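# Insert the peg fully into the boxed plate's hole

## Task

Seat the peg completely in the hole of the plate lying at the bottom of the open box. The peg must stay fully inserted on its own at the end: it does not count if only the robot's grip keeps it there.

## Robot and tools

Robot: two arms, left_arm and right_arm, each with seven joints and a two-finger gripper. Sometimes a held part gets a brief tug or a loose object gets nudged, so check the images after such events.

Scene frame: the state line gives gripper poses and velocities in one shared frame. Its origin is on the table surface midway between the arms, +x points away from the robot over the table, +z points up, and left_arm sits on the +y side. The arm names do not tell you which side of an image an arm appears on. Positions are in metres, orientations are quaternions in w,x,y,z order, and velocities are in m/s and rad/s. Printed hand positions can be somewhat off, more so when an arm is stretched far out.

Gripper frame: the fingers extend along the gripper's +z axis and close along its y axis. end_effector_position marks the spot between the pads when closed, roughly 2 cm short of the fingertips. The tips move about 10 mm further along +z as the fingers shut.

Row layout: every motion command uses one row of 16 numbers, each in [-1, 1], always for both arms. The first 8 are left_arm and the last 8 are right_arm. For each arm, the first seven are joint offsets in this order: wrist pitch, waist, elbow, forearm roll, shoulder, upper arm roll, wrist roll. The eighth is the gripper opening. Joint values are scaled: 1.0 equals 2.036 rad. The opening is not an offset but an absolute setting, with +1 fully open and -1 shut. Shoulder, forearm roll and wrist roll have their signs flipped relative to the URDF, both in commands and in every reported number. In your sign convention the ranges in radians are: wrist pitch -1.693 to 3.142, waist -6.283 to 6.283, elbow -0.192 to 3.927, forearm roll -6.283 to 6.283, shoulder -2.094 to 2.059, upper arm roll -6.283 to 6.283, wrist roll -6.283 to 6.283. A real joint end may differ from these by up to 0.010 rad.

execute_actions(actions): actions is a list of actions. Each action is a table of 0 to 15 rows. Each row runs for one 1/30 s step. If a table has fewer than 15 rows, its last row repeats until 15 steps are done. Joint numbers in every row are offsets from the joint angles at the start of that action, not from the previous row. For the first action of a call, the reference is the last reported angles. An action that would push a joint more than 0.010 rad beyond its range is rejected for both arms. If any action is malformed, or the first one fails that range check, the whole call is rejected and nothing moves. A joint asked to go past its true end stops there, and the result may say "joint sent to its limit". An empty list only returns the current state and images.

move(target, speed, blocking): target is one 16-number row laid out as above. Its joint values are offsets from the "Joint positions" in the latest result that listed them. All joints travel together so they finish at the same moment, and grippers therefore follow curved paths. speed is in rad/s for the joint with the longest trip, from 0.01 to 2, default 0.5. A path lasts between 0.5 and 10 s and is cut off after 10 s. Moves ignore obstacles and the other arm. Faster moves and targets set deeper past a contact both hit and press harder. With blocking=false the call returns after 0.5 s while motion continues. Until a result shows the move has ended, call wait or stop before sending other motion. The result adds a "move:" line giving the ending (done, off_target, moving, held, fault), limits=held or limits=none, and the joint lagging most on each arm.

wait(seconds): 0 to 10 s. The arms keep their last command, and a running move continues.

stop(): brakes a running move. The arm needs some distance to stop, and more if it was moving fast. The fingers are not braked.

zoom_image(camera, region): camera is cam_head_left, cam_head_right, cam_left_wrist or cam_right_wrist, each 672x504. region is [x0, y0, x1, y1] in pixels from the top-left corner, at most 504 by 504.

finished_scene(scene): pass the number of the current scene to end it for good. Use it only once the peg sits fully in the hole and remains there unassisted.

Results: "Joint positions" and "Joint velocities" list each arm in the joint order above (rad, rad/s), then the finger gap in metres (0.084 m when wide open). "Joint targets" shows where joints are currently being driven. grip_measured gives the measured opening on the command scale. Step readings list joint angles at some steps, and HELD marks steps where an arm's row was held back. "joint command not followed" means a clearance check changed some joint targets. MOTOR HOT appears from 65 °C. At 80 °C an OVER-TEMPERATURE FAULT brakes that arm until it cools.

Motion limits: joints move at most 3.14 rad/s. Per step, a joint target stays within 0.623 rad of the measured angle, and targets are scaled back if they would carry the gripper more than 70 mm away. Large changes therefore take several actions, and you may need to command the remainder again.

Gripping: to hold something, keep commanding an opening well below grip_measured. The lower the value, the harder the squeeze, up to about 24 N per pad. Closing fast can overshoot.

Avoid: dropping parts or knocking anything off the table, which fails the task. Do not let the arms collide or press on each other. Avoid hard slams and strong pushes. Contact torque reaching a joint's load limit causes a torque fault: the arm backs off, holds for 10 s and skips the rest of the call. Load limits in N m are waist 47, shoulder 47, upper arm roll 28.2, elbow 28.2, forearm roll 28.2, wrist pitch 18.8, wrist roll 18.8, and a held object's weight counts toward them. Do not hold loads for long, to limit motor heating.

Each tool is called after "Request:" as name(argument=value, ...) on one line, values as JSON.

## Session

Request:
execute_actions(actions=[])

Scene clock: 0.00 s.
left_arm: end_effector_position=(+0.6441, +0.4979, +0.3139) grip_measured=+1.00 end_effector_quat_wxyz=(+0.627, -0.641, +0.403, -0.184) end_effector_velocity=(-0.000, +0.000, +0.000) end_effector_angular_velocity=(-0.000, -0.000, +0.001) | right_arm: end_effector_position=(+0.5465, -0.6219, +0.3614) grip_measured=+1.00 end_effector_quat_wxyz=(+0.314, +0.465, -0.446, +0.697) end_effector_velocity=(+0.000, -0.000, -0.002) end_effector_angular_velocity=(+0.002, +0.002, +0.000)
Joint names: [wrist pitch, waist, elbow, forearm roll, shoulder, upper arm roll, wrist roll]
Joint positions: left_arm=[ 0.729  0.046  1.216 -2.122 -0.256 -0.036  0.505  0.084] | right_arm=[ 1.559 -0.984  1.172  2.244 -0.46   0.904 -2.57   0.084]
Joint velocities: left_arm=[ 0.     0.001  0.    -0.    -0.     0.     0.    -0.   ] | right_arm=[-0.    -0.    -0.     0.    -0.003 -0.    -0.     0.   ]
Joint targets: left_arm=[0.729 0.046 1.216 -2.122 -0.256 -0.036 0.505] | right_arm=[1.559 -0.984 1.172 2.244 -0.460 0.904 -2.570]

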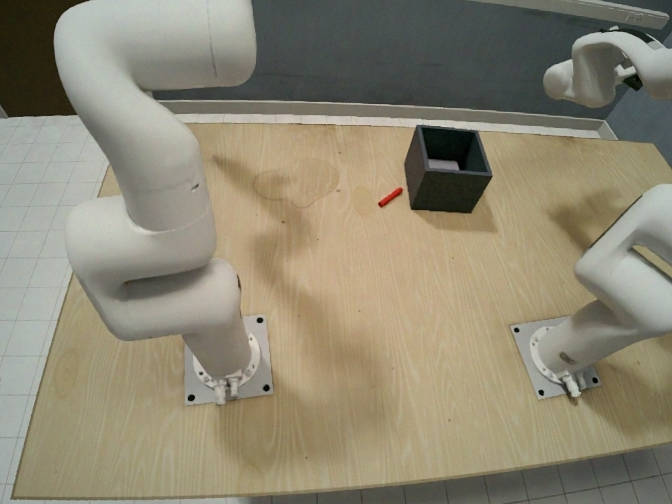

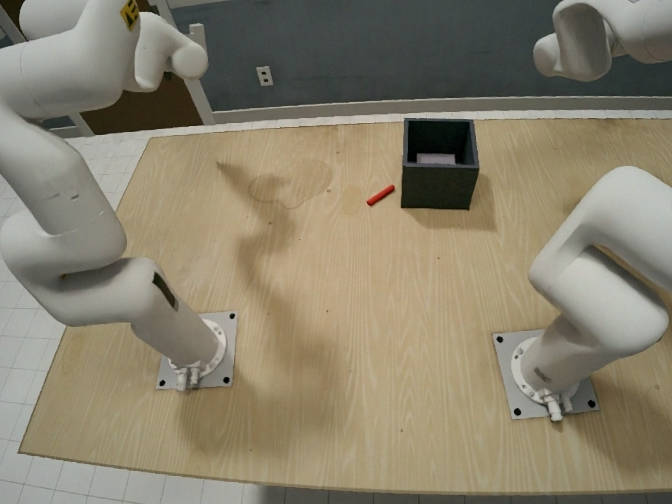

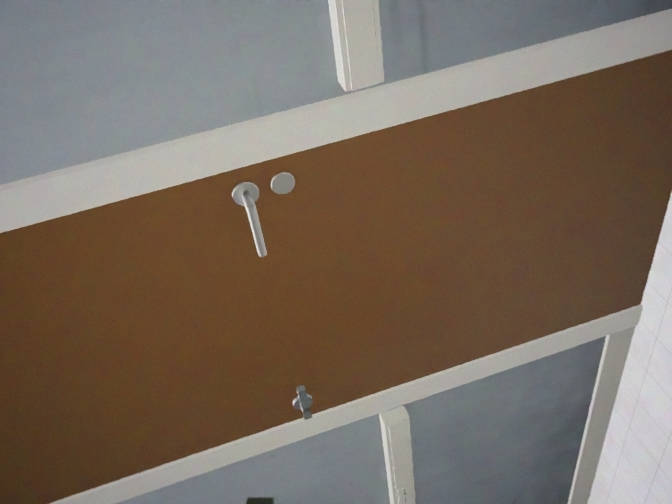

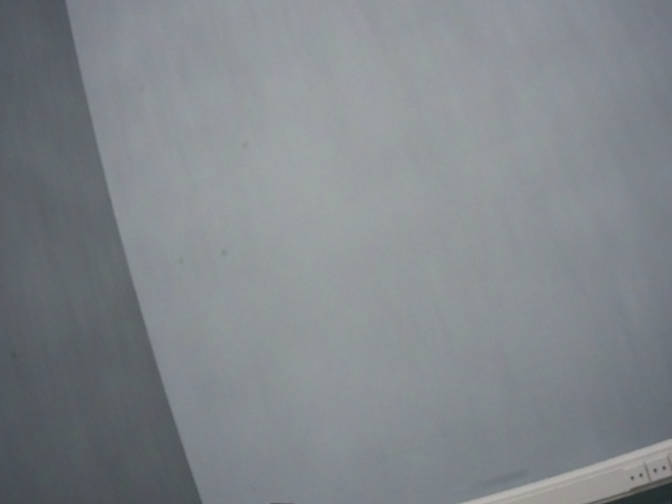

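Request:
move(target=[0.076,-0.2,-0.03,0.6,0.1,0.0177,-0.248,0,-0.066,0.12,0.15,-0.551,0.074,-0.222,0.248,1], speed=1.2)

Request:
move(target=[0.076,-0.285,-0.032,0.442,0,0,0,0,0.0,0.12,0.2,-0.551,0,-0.222,0.248,1], speed=1.2)

Scene clock: 9.70 s.
left_arm: end_effector_position=(+0.5538, +0.2939, +0.2913) grip_measured=-0.01 end_effector_quat_wxyz=(-0.349, +0.857, -0.351, +0.144) end_effector_velocity=(-0.000, -0.001, +0.000) end_effector_angular_velocity=(-0.003, +0.000, -0.001) | right_arm: end_effector_position=(+0.4329, -0.6856, +0.3151) grip_measured=+1.00 end_effector_quat_wxyz=(-0.345, -0.494, +0.735, -0.312) end_effector_velocity=(+0.000, +0.001, -0.001) end_effector_angular_velocity=(+0.003, -0.000, +0.001)
Joint names: [wrist pitch, waist, elbow, forearm roll, shoulder, upper arm roll, wrist roll]
Joint positions: left_arm=[ 0.884 -0.361  1.155 -0.901 -0.053  0.     0.     0.044] | right_arm=[ 1.425 -0.74   1.477  1.123 -0.31   0.452 -2.065  0.084]
Joint velocities: left_arm=[ 0.    -0.002  0.     0.003  0.001 -0.    -0.001 -0.   ] | right_arm=[-0.002  0.001  0.    -0.003 -0.001 -0.001  0.001 -0.   ]
Joint targets: left_arm=[0.884 -0.361 1.155 -0.901 -0.053 0.000 0.000] | right_arm=[1.425 -0.740 1.477 1.123 -0.310 0.452 -2.065]
move: done; limits=none; left_arm: farthest joint: the shoulder, 0.001 radians from its target (0.204 radians at the start); right_arm: farthest joint: the shoulder, 0.001 radians from its target (0.151 radians at the start)

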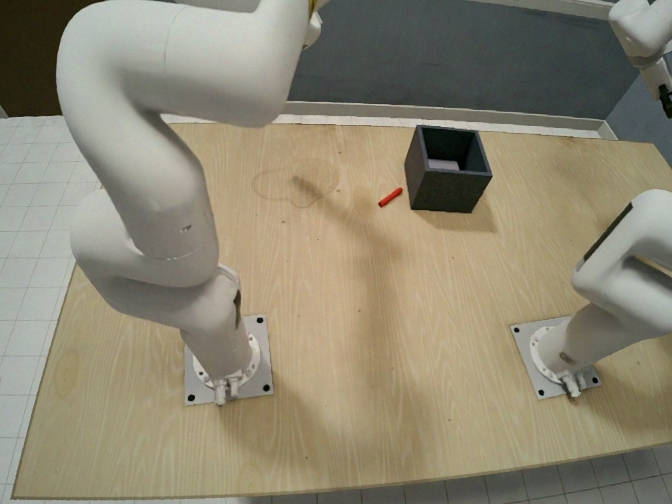

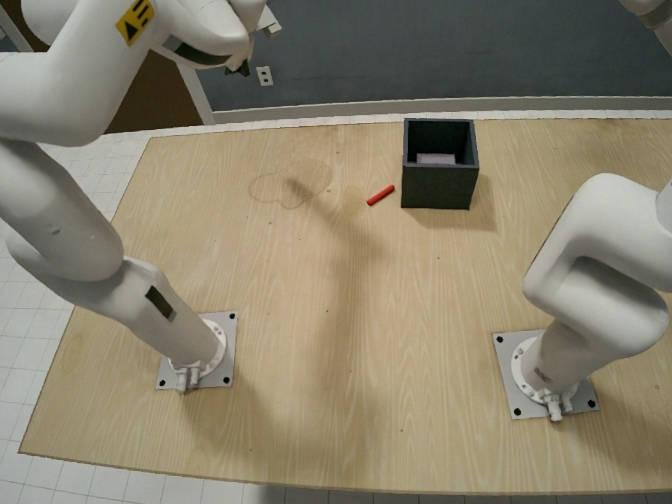

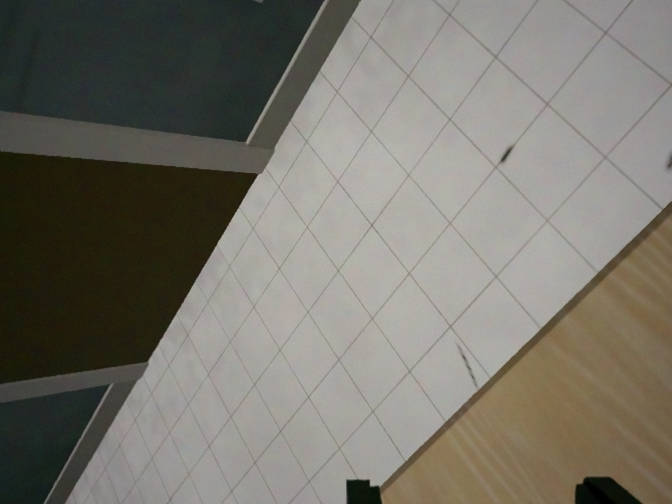

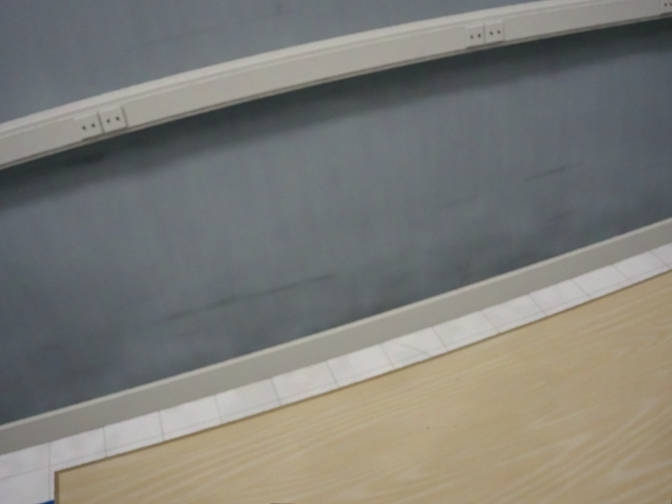

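Scene clock: 11.47 s.
left_arm: end_effector_position=(+0.3012, -0.0285, +0.1974) grip_measured=-0.01 end_effector_quat_wxyz=(-0.001, +0.914, -0.406, -0.001) end_effector_velocity=(-0.002, -0.001, +0.000) end_effector_angular_velocity=(-0.001, +0.001, -0.005) | right_arm: end_effector_position=(+0.4944, -0.5856, +0.3712) grip_measured=+1.00 end_effector_quat_wxyz=(+0.040, -0.553, +0.830, -0.063) end_effector_velocity=(-0.000, -0.001, +0.001) end_effector_angular_velocity=(+0.001, -0.003, -0.002)
Joint names: [wrist pitch, waist, elbow, forearm roll, shoulder, upper arm roll, wrist roll]
Joint positions: left_arm=[ 1.039 -0.941  1.089 -0.002 -0.053  0.     0.     0.044] | right_arm=[ 1.425 -0.496  1.884  0.002 -0.31   0.    -1.561  0.084]
Joint velocities: left_arm=[ 0.001 -0.003 -0.     0.002  0.001 -0.001 -0.002  0.   ] | right_arm=[-0.    -0.001  0.001 -0.003  0.001 -0.001  0.    -0.   ]
Joint targets: left_arm=[1.039 -0.941 1.089 -0.001 -0.053 0.000 0.000] | right_arm=[1.425 -0.496 1.884 0.001 -0.310 -0.000 -1.560]
move: done; limits=none; left_arm: farthest joint: the waist, 0.001 radians from its target (0.580 radians at the start); right_arm: farthest joint: the waist, 0.000 radians from its target (0.244 radians at the start)

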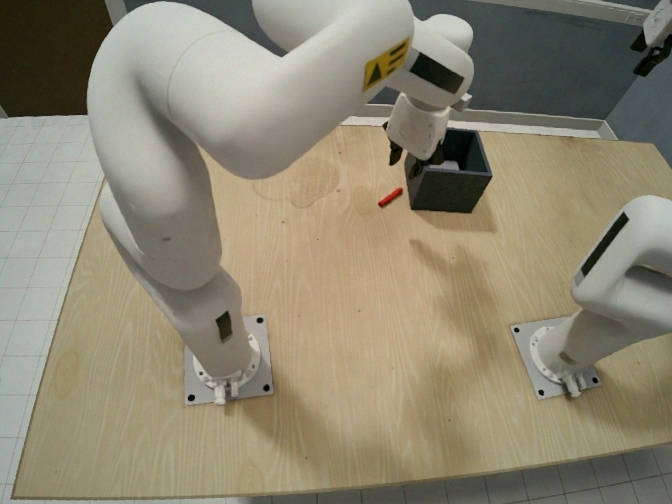

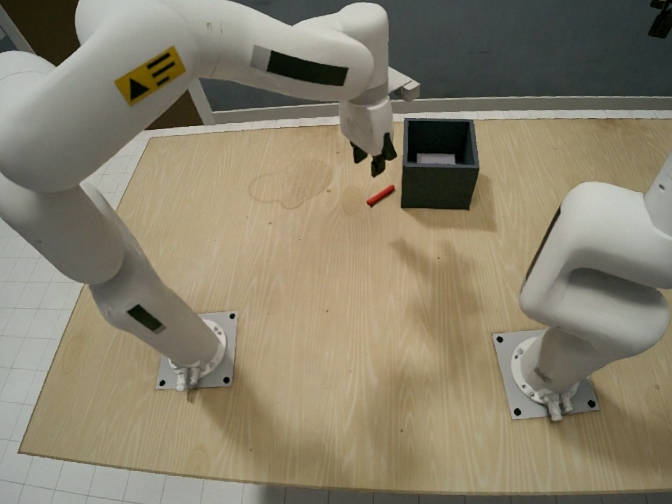

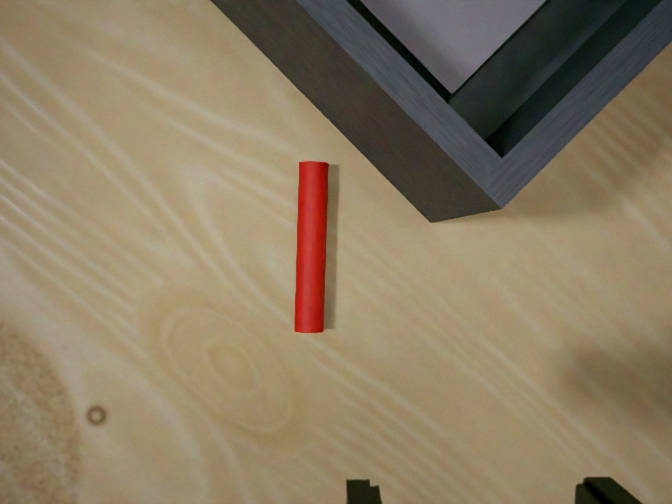

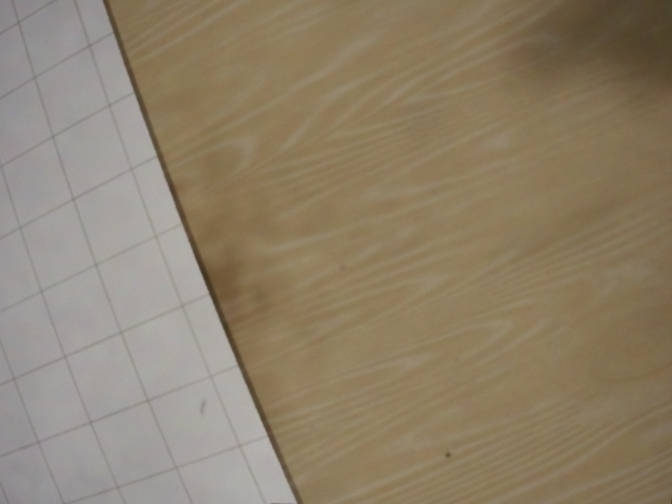

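Request:
move(target=[-0.051,0.02,0.02,0,-0.07,0,0.75,0,0.07,0,0,0,0,0,0,1], speed=1.5)

Request:
move(target=[-0.0512,0.0194,0.0215,0,-0.0722,0,0.741,0,0,0,0,0,0,0,0,1], speed=1.5)

Request:
move(target=[-0.0905,0,-0.0167,0,-0.0738,0,0,0,0,0,0,0,0,0,0,1], speed=0.25)

Request:
execute_actions(actions=[[[0,0,0,0,0,0,0,-0.55,0,0,0,0,0,0,0,1]],[[0,0,0,0,0,0,0,-1,0,0,0,0,0,0,0,1]]])

Request:
zoom_image(camera="cam_head_right", region=[320,130,440,230])

Scene clock: 23.70 s.
left_arm: end_effector_position=(+0.3352, -0.0354, +0.1516) grip_measured=-0.01 end_effector_quat_wxyz=(-0.000, +0.934, +0.357, +0.001) end_effector_velocity=(-0.000, -0.000, +0.000) end_effector_angular_velocity=(-0.000, -0.000, +0.003) | right_arm: end_effector_position=(+0.4623, -0.5719, +0.3576) grip_measured=+1.00 end_effector_quat_wxyz=(+0.001, -0.554, +0.832, -0.003) end_effector_velocity=(-0.000, +0.000, +0.000) end_effector_angular_velocity=(-0.000, +0.000, -0.001)
Joint names: [wrist pitch, waist, elbow, forearm roll, shoulder, upper arm roll, wrist roll]
Joint positions: left_arm=[ 0.935 -0.9    1.13  -0.002 -0.195  0.     1.527  0.044] | right_arm=[ 1.567 -0.496  1.884  0.002 -0.31   0.    -1.561  0.084]
Joint velocities: left_arm=[-0.    -0.     0.     0.     0.     0.     0.003 -0.   ] | right_arm=[ 0.    -0.    -0.     0.     0.001  0.    -0.001 -0.   ]
Joint targets: left_arm=[0.935 -0.900 1.130 -0.002 -0.196 0.000 1.527] | right_arm=[1.567 -0.496 1.884 0.002 -0.310 0.000 -1.561]
move: done; limits=none; left_arm: farthest joint: the waist, 0.000 radians from its target (0.041 radians at the start); right_arm: farthest joint: the waist, 0.000 radians from its target (0.000 radians at the start)

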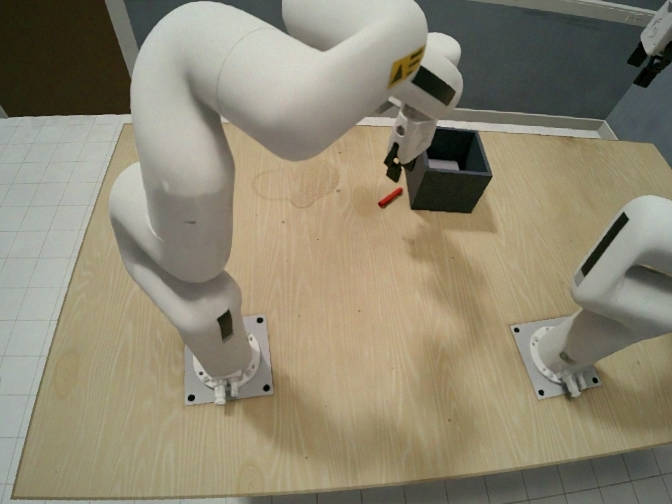

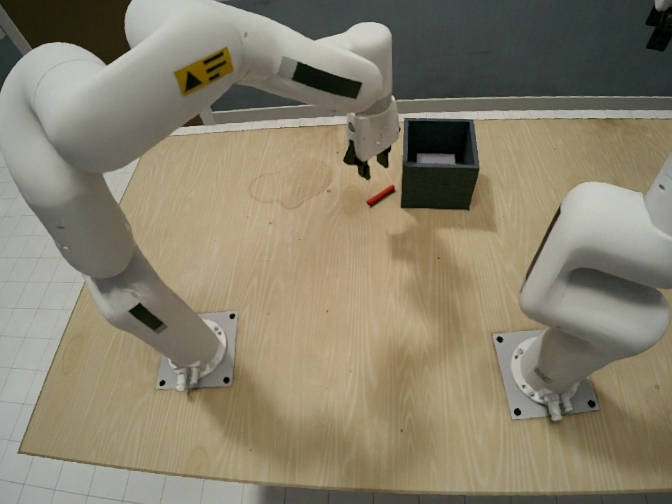

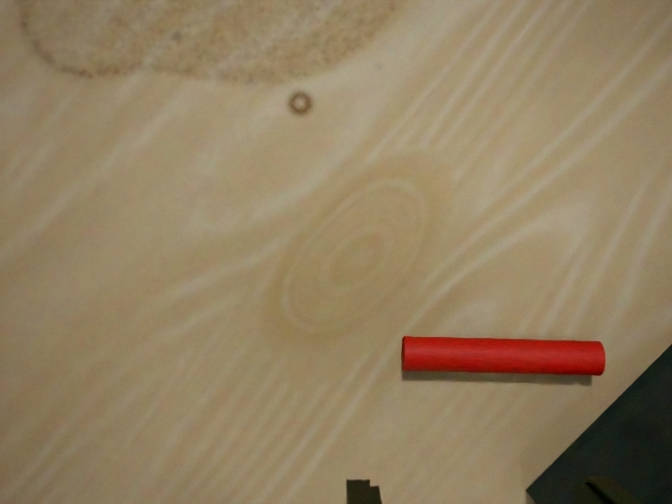

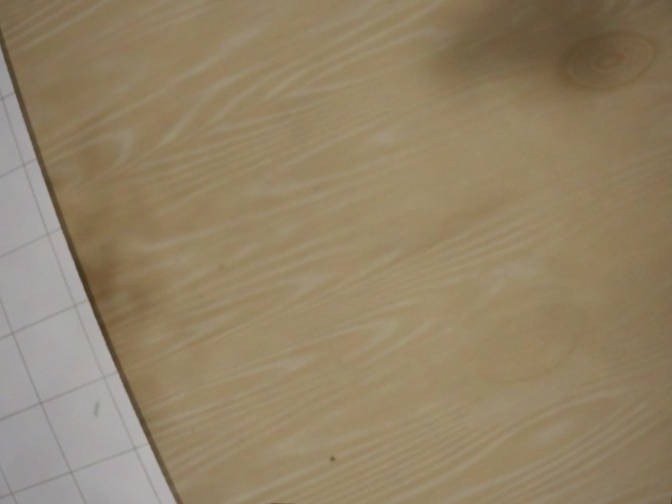

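Scene clock: 25.60 s.
left_arm: end_effector_position=(+0.3662, -0.0373, +0.1005) grip_measured=-0.01 end_effector_quat_wxyz=(+0.001, +0.419, +0.908, +0.000) end_effector_velocity=(+0.000, +0.001, -0.001) end_effector_angular_velocity=(+0.001, +0.002, +0.002) | right_arm: end_effector_position=(+0.4623, -0.5719, +0.3576) grip_measured=+1.00 end_effector_quat_wxyz=(+0.001, -0.554, +0.832, -0.003) end_effector_velocity=(+0.001, +0.000, +0.001) end_effector_angular_velocity=(-0.001, -0.003, +0.001)
Joint names: [wrist pitch, waist, elbow, forearm roll, shoulder, upper arm roll, wrist roll]
Joint positions: left_arm=[ 0.831 -0.86   1.174 -0.002 -0.342  0.     3.035  0.044] | right_arm=[ 1.567 -0.496  1.884  0.002 -0.31   0.    -1.561  0.084]
Joint velocities: left_arm=[-0.     0.001  0.     0.    -0.003  0.     0.     0.   ] | right_arm=[-0.001  0.001  0.    -0.001  0.001 -0.    -0.    -0.   ]
Joint targets: left_arm=[0.831 -0.860 1.174 -0.002 -0.342 0.000 3.035] | right_arm=[1.567 -0.496 1.884 0.002 -0.310 0.000 -1.561]
move: done; limits=none; left_arm: farthest joint: the waist, 0.000 radians from its target (0.039 radians at the start); right_arm: farthest joint: the waist, 0.000 radians from its target (0.000 radians at the start)

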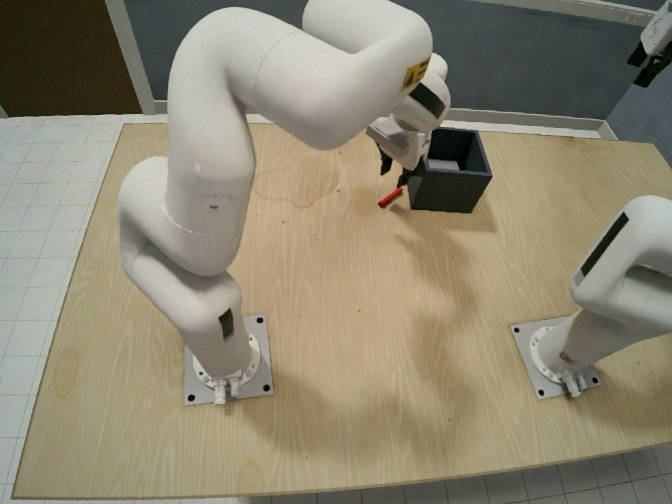

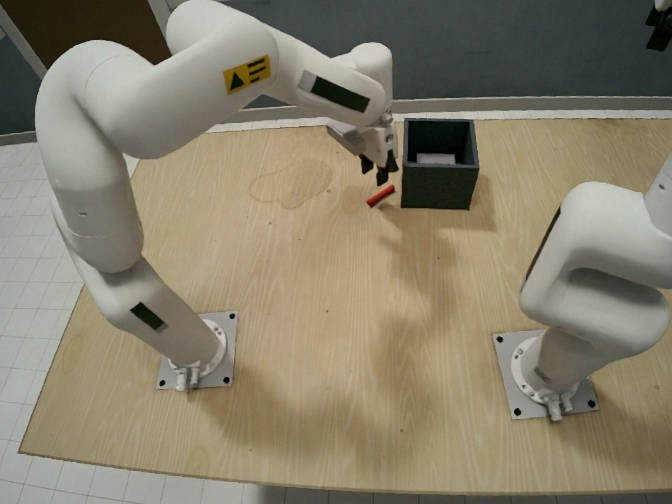

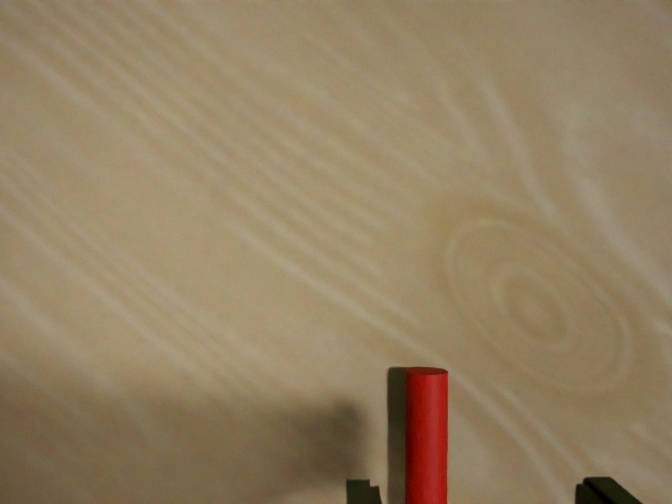

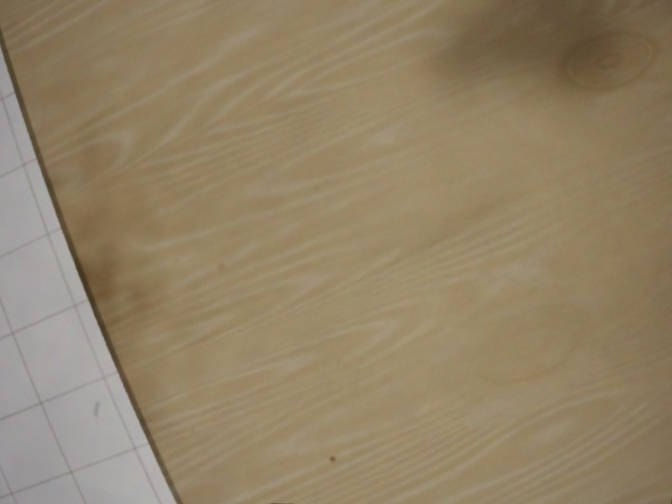

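Scene clock: 26.87 s.
left_arm: end_effector_position=(+0.3663, -0.0375, +0.0228) grip_measured=-0.01 end_effector_quat_wxyz=(+0.001, +0.419, +0.908, +0.000) end_effector_velocity=(-0.000, +0.002, -0.003) end_effector_angular_velocity=(+0.003, +0.003, +0.002) | right_arm: end_effector_position=(+0.4623, -0.5719, +0.3576) grip_measured=+1.00 end_effector_quat_wxyz=(+0.001, -0.554, +0.832, -0.003) end_effector_velocity=(-0.001, -0.000, +0.000) end_effector_angular_velocity=(+0.000, +0.001, -0.001)
Joint names: [wrist pitch, waist, elbow, forearm roll, shoulder, upper arm roll, wrist roll]
Joint positions: left_arm=[ 0.647 -0.86   1.14  -0.002 -0.492  0.     3.035  0.044] | right_arm=[ 1.567 -0.496  1.884  0.002 -0.31   0.    -1.561  0.084]
Joint velocities: left_arm=[-0.002  0.002 -0.002 -0.    -0.005  0.     0.     0.   ] | right_arm=[ 0.002 -0.001 -0.     0.     0.001  0.    -0.    -0.   ]
Joint targets: left_arm=[0.646 -0.860 1.140 -0.002 -0.493 0.000 3.035] | right_arm=[1.567 -0.496 1.884 0.002 -0.310 0.000 -1.561]
move: done; limits=none; left_arm: farthest joint: the waist, 0.000 radians from its target (0.000 radians at the start); right_arm: farthest joint: the waist, 0.000 radians from its target (0.000 radians at the start)

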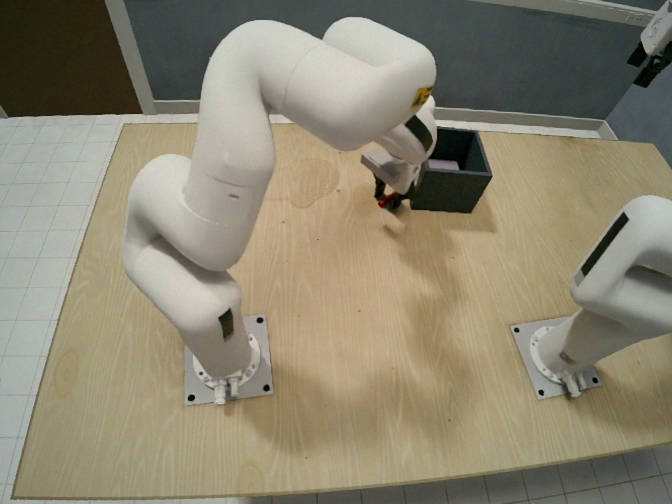

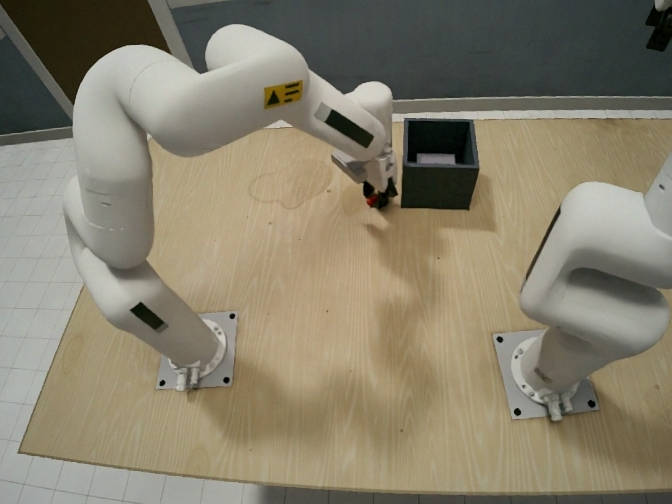

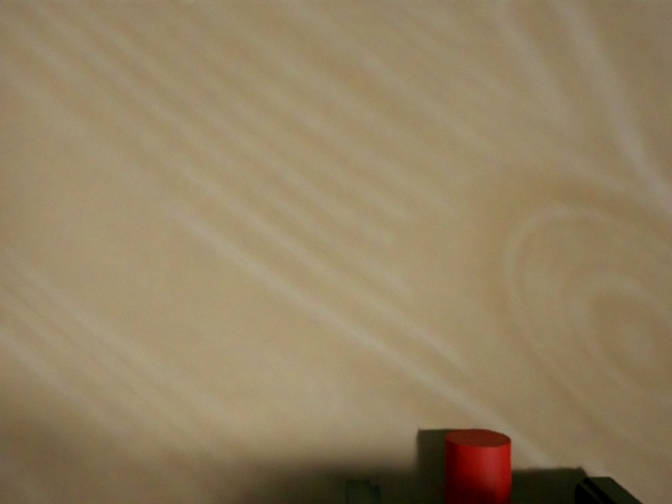

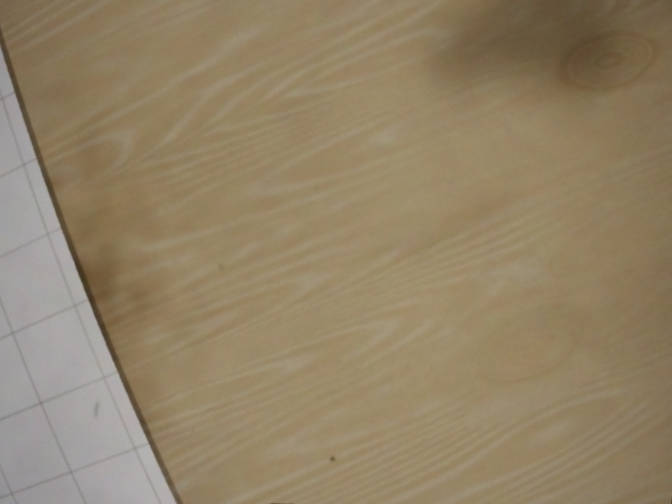

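Scene clock: 27.87 s.
left_arm: end_effector_position=(+0.3663, -0.0375, +0.0228) grip_measured=-0.70 end_effector_quat_wxyz=(+0.001, +0.419, +0.908, +0.000) end_effector_velocity=(-0.000, +0.000, -0.000) end_effector_angular_velocity=(+0.001, +0.001, +0.001) | right_arm: end_effector_position=(+0.4623, -0.5719, +0.3576) grip_measured=+1.00 end_effector_quat_wxyz=(+0.001, -0.554, +0.832, -0.003) end_effector_velocity=(+0.001, +0.000, +0.000) end_effector_angular_velocity=(-0.002, -0.002, +0.001)
Joint names: [wrist pitch, waist, elbow, forearm roll, shoulder, upper arm roll, wrist roll]
Joint positions: left_arm=[ 0.647 -0.86   1.14  -0.002 -0.492  0.     3.035  0.013] | right_arm=[ 1.567 -0.496  1.884  0.002 -0.31   0.    -1.561  0.084]
Joint velocities: left_arm=[ 0.001 -0.    -0.    -0.    -0.    -0.     0.002 -0.   ] | right_arm=[-0.002  0.001  0.     0.001 -0.     0.    -0.     0.   ]
Joint targets: left_arm=[0.647 -0.860 1.140 -0.002 -0.492 0.000 3.035] | right_arm=[1.567 -0.496 1.884 0.002 -0.310 0.000 -1.561]
Step readings (joint positions; steps 1 to 15: 1st action; 16 to 30: 2nd action):
0: left_arm=[0.647 -0.860 1.140 -0.002 -0.492 0.000 3.035] | right_arm=[1.567 -0.496 1.884 0.002 -0.310 0.000 -1.561]
1: left_arm=[0.647 -0.860 1.140 -0.002 -0.492 0.000 3.035] | right_arm=[1.567 -0.496 1.884 0.002 -0.310 0.000 -1.561]
2: left_arm=[0.647 -0.860 1.140 -0.002 -0.492 0.000 3.035] | right_arm=[1.567 -0.496 1.884 0.002 -0.310 0.000 -1.561]
4: left_arm=[0.647 -0.860 1.140 -0.002 -0.492 0.000 3.035] | right_arm=[1.567 -0.496 1.884 0.002 -0.310 0.000 -1.561]
8: left_arm=[0.647 -0.860 1.140 -0.002 -0.492 0.000 3.035] | right_arm=[1.567 -0.496 1.884 0.002 -0.310 0.000 -1.561]
15: left_arm=[0.647 -0.860 1.140 -0.002 -0.492 0.000 3.035] | right_arm=[1.567 -0.496 1.884 0.002 -0.310 0.000 -1.561]
16: left_arm=[0.647 -0.860 1.140 -0.002 -0.492 0.000 3.035] | right_arm=[1.567 -0.496 1.884 0.002 -0.310 0.000 -1.561]
17: left_arm=[0.647 -0.860 1.140 -0.002 -0.492 0.000 3.035] | right_arm=[1.567 -0.496 1.884 0.002 -0.310 0.000 -1.561]
19: left_arm=[0.647 -0.860 1.140 -0.002 -0.492 0.000 3.035] | right_arm=[1.567 -0.496 1.884 0.002 -0.310 0.000 -1.561]
23: left_arm=[0.647 -0.860 1.140 -0.002 -0.492 0.000 3.035] | right_arm=[1.567 -0.496 1.884 0.002 -0.310 0.000 -1.561]
30: Joint positions above

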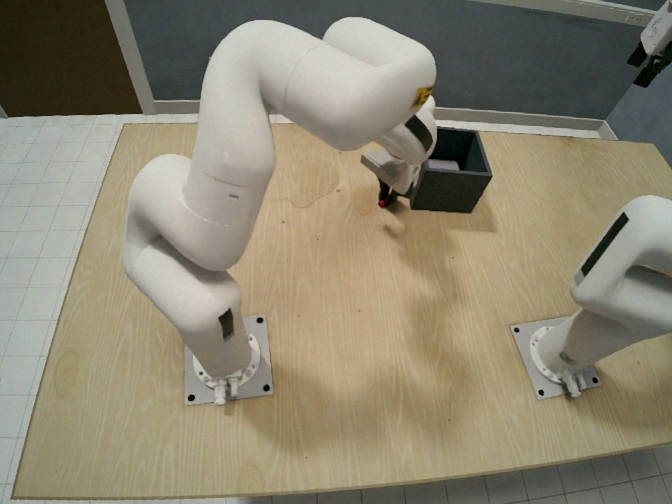

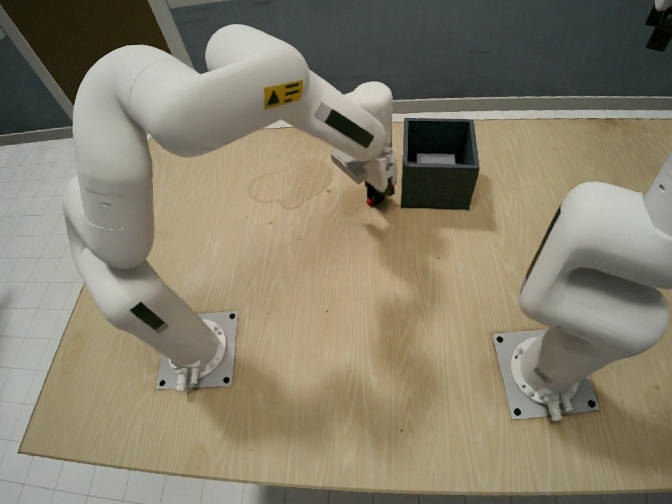

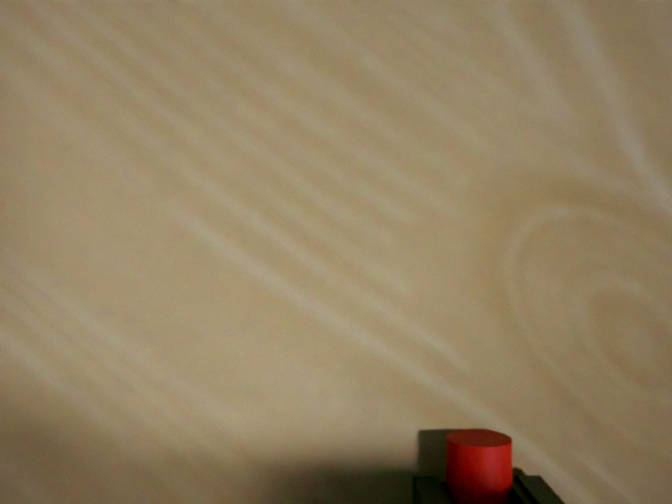

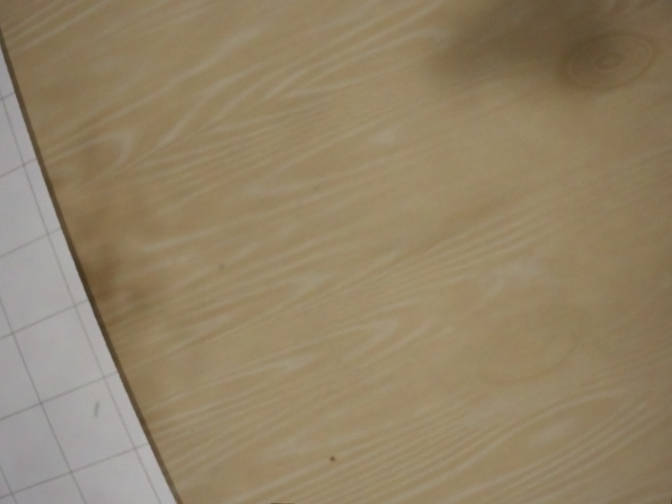

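Region (320, 130, 440, 230) of cam_head_right's 672x504 image, scaled by 4.200, with more detail than that image has.

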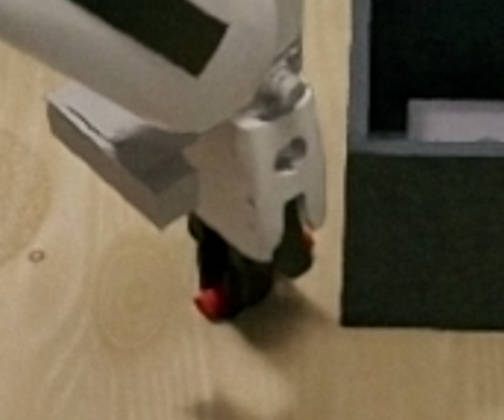

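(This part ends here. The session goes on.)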